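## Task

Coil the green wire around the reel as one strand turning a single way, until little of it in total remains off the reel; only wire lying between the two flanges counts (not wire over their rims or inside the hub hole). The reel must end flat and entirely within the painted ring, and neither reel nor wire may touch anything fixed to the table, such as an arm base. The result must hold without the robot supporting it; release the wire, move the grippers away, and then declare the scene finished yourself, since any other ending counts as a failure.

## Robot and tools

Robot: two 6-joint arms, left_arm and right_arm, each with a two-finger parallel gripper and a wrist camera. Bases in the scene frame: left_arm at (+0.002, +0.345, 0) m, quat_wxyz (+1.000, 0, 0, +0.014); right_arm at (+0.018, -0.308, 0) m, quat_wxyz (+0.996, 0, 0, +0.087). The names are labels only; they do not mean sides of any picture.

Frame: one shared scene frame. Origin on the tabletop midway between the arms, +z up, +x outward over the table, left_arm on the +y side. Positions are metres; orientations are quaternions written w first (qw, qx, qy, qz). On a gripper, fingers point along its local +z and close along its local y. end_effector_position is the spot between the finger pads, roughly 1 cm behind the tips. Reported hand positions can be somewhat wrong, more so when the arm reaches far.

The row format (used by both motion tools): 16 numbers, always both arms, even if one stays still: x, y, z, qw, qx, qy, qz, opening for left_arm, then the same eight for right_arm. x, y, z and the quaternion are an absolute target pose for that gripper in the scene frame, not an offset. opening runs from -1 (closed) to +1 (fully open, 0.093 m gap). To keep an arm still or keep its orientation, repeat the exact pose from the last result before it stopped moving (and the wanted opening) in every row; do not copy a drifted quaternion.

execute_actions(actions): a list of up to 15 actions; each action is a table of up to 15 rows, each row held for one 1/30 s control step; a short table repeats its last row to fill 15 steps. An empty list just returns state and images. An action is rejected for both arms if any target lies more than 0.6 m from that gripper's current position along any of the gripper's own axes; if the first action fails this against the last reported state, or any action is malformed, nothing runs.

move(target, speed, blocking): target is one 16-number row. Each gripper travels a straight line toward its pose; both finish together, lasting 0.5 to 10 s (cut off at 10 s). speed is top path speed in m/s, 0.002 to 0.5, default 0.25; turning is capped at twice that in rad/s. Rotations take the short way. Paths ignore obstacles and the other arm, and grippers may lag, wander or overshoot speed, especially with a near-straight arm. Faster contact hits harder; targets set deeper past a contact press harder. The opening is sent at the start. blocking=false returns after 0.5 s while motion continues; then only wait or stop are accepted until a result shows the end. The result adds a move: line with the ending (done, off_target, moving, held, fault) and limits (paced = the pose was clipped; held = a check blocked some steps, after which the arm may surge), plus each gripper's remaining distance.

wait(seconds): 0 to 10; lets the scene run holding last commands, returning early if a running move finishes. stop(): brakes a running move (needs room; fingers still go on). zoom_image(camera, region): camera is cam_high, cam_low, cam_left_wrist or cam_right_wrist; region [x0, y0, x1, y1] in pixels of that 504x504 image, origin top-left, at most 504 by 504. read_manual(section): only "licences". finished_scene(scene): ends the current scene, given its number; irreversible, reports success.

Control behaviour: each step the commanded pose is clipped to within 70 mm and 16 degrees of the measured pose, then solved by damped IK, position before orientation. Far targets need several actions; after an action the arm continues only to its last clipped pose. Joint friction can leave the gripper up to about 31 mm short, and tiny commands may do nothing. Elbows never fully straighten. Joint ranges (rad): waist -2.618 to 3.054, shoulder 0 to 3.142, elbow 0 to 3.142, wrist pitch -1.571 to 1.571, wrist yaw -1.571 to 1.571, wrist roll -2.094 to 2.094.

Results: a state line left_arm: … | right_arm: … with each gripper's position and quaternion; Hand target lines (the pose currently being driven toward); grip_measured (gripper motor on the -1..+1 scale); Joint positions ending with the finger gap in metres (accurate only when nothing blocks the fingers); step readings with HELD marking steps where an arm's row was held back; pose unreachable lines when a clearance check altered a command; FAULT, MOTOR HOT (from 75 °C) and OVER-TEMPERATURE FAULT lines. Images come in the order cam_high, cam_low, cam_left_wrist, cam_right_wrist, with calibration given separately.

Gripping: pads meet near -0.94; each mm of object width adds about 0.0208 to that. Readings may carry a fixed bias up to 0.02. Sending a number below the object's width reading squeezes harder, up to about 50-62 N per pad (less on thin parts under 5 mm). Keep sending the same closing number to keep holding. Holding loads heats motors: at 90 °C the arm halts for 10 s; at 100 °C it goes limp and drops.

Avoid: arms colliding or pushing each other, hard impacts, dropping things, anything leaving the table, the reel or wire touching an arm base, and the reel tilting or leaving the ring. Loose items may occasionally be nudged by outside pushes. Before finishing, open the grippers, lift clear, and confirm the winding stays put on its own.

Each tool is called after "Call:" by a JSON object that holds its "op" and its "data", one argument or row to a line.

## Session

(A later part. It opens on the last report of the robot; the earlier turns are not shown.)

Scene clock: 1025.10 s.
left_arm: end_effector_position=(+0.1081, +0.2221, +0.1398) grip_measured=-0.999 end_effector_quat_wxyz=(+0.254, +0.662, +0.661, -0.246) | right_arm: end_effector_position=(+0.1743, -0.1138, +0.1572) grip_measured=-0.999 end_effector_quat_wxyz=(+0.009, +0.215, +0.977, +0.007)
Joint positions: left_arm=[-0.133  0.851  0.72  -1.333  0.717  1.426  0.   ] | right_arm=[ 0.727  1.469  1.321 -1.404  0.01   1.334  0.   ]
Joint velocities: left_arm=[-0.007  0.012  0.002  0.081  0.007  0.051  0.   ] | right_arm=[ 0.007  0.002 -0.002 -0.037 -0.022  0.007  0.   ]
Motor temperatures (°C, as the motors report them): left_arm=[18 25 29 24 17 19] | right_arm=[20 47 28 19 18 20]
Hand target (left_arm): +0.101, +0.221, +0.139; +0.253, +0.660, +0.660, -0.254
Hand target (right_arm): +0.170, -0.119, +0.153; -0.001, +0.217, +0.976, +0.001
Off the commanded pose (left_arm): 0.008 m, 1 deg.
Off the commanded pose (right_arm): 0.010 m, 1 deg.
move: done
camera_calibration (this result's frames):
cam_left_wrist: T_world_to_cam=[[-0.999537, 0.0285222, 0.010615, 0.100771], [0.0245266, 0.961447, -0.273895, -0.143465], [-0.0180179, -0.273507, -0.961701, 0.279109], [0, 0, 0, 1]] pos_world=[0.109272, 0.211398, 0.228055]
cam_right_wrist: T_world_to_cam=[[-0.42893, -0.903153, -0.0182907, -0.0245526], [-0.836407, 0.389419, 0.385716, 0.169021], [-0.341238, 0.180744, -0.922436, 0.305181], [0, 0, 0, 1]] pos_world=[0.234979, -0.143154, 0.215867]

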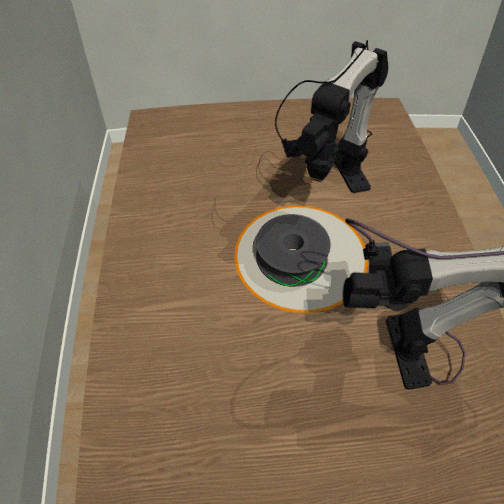

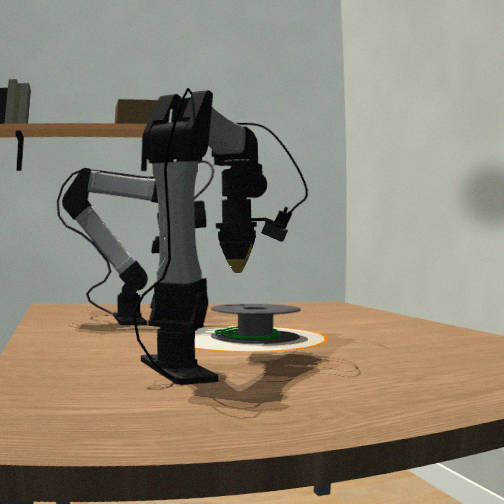

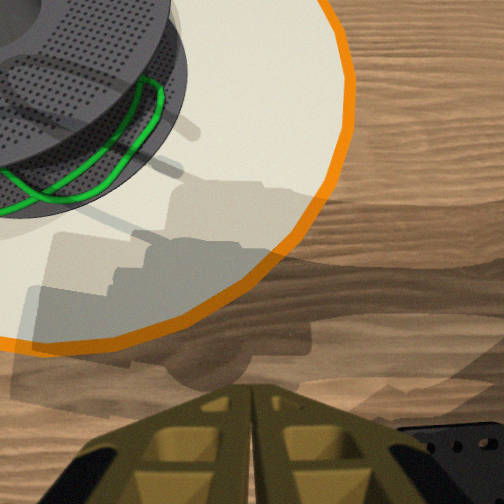

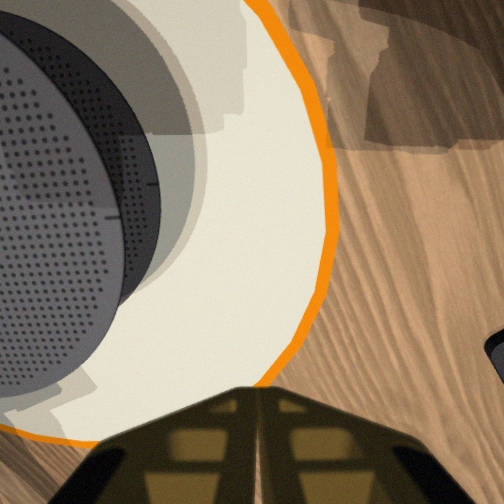

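Call:
{"op": "execute_actions", "data": {
  "actions": []
}}

Scene clock: 1025.60 s.
left_arm: end_effector_position=(+0.1077, +0.2221, +0.1397) grip_measured=-0.999 end_effector_quat_wxyz=(+0.254, +0.662, +0.661, -0.247) | right_arm: end_effector_position=(+0.1743, -0.1138, +0.1572) grip_measured=-0.999 end_effector_quat_wxyz=(+0.009, +0.214, +0.977, +0.007)
Joint positions: left_arm=[-0.133  0.851  0.72  -1.335  0.717  1.426  0.   ] | right_arm=[ 0.727  1.469  1.321 -1.404  0.01   1.333  0.   ]
Joint velocities: left_arm=[-0.012 -0.002 -0.012 -0.007 -0.022 -0.007  0.   ] | right_arm=[ 0.002  0.002  0.012  0.022 -0.037 -0.066  0.   ]
Motor temperatures (°C, as the motors report them): left_arm=[18 25 29 24 17 19] | right_arm=[20 47 28 19 18 20]
Hand target (left_arm): +0.101, +0.221, +0.139; +0.253, +0.660, +0.660, -0.254
Hand target (right_arm): +0.170, -0.119, +0.153; -0.001, +0.216, +0.976, +0.001
Off the commanded pose (left_arm): 0.008 m, 1 deg.
Off the commanded pose (right_arm): 0.010 m, 1 deg.
camera_calibration (this result's frames):
cam_left_wrist: T_world_to_cam=[[-0.999515, 0.0285199, 0.0125165, 0.100124], [0.0240072, 0.961502, -0.273746, -0.143482], [-0.0198419, -0.273313, -0.96172, 0.27923], [0, 0, 0, 1]] pos_world=[0.109061, 0.21142, 0.22801]
cam_right_wrist: T_world_to_cam=[[-0.427896, -0.903643, -0.0182748, -0.0247911], [-0.836856, 0.388471, 0.385698, 0.168994], [-0.341434, 0.180332, -0.922444, 0.30517], [0, 0, 0, 1]] pos_world=[0.235011, -0.143084, 0.215868]

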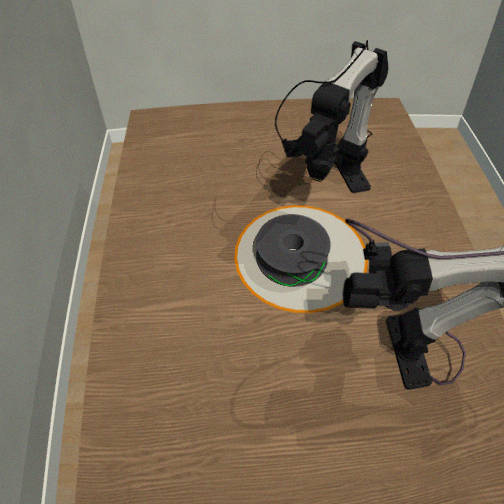

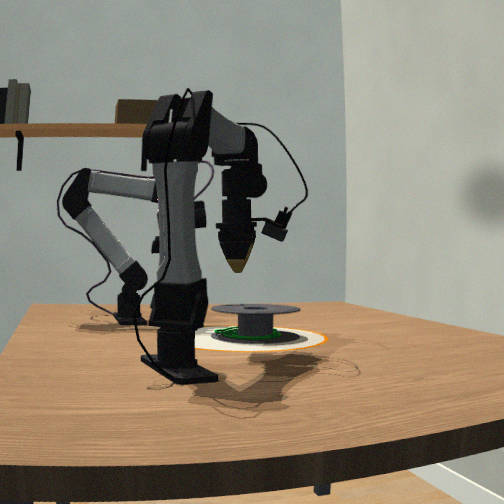

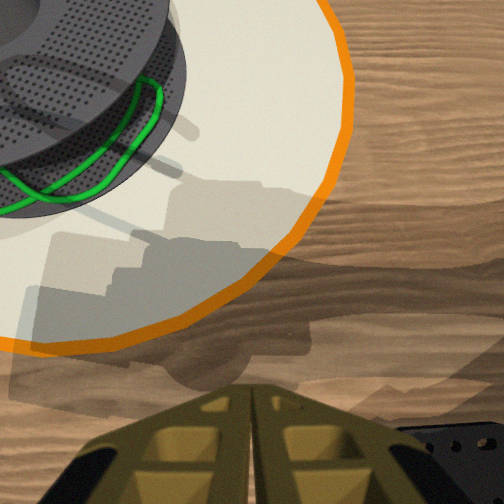

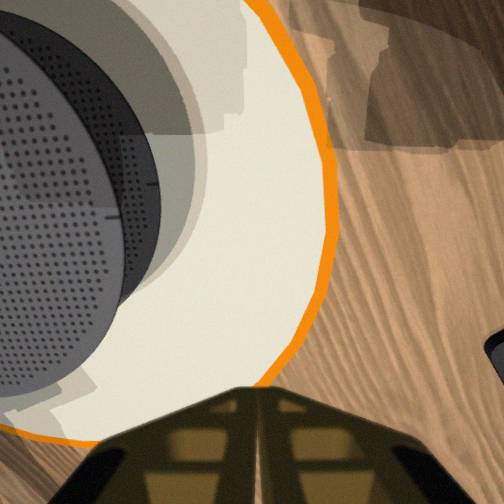

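Call:
{"op": "zoom_image", "data": {
  "camera": "cam_low",
  "region": [190, 290, 340, 360]
}}

Call:
{"op": "zoom_image", "data": {
  "camera": "cam_high",
  "region": [230, 195, 380, 320]
}}

Region (190, 290, 340, 360) of cam_low's 504x504 image, scaled by 3.360, with more detail than that image has; it fills the top 235 rows of this view, and the rest is white.

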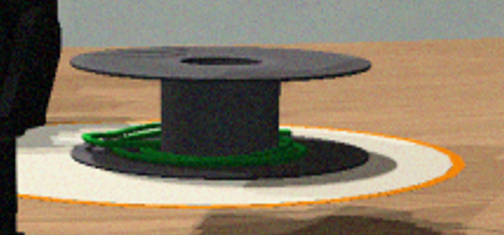

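Region (230, 195, 380, 320) of cam_high's 504x504 image, scaled by 3.360, with more detail than that image has.

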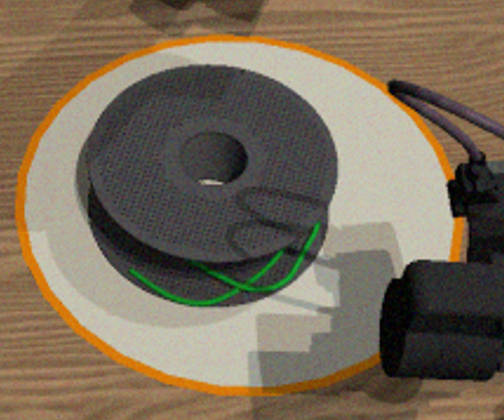

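Call:
{"op": "finished_scene", "data": {
  "scene": 2
}}

The scene is finished: the task was done.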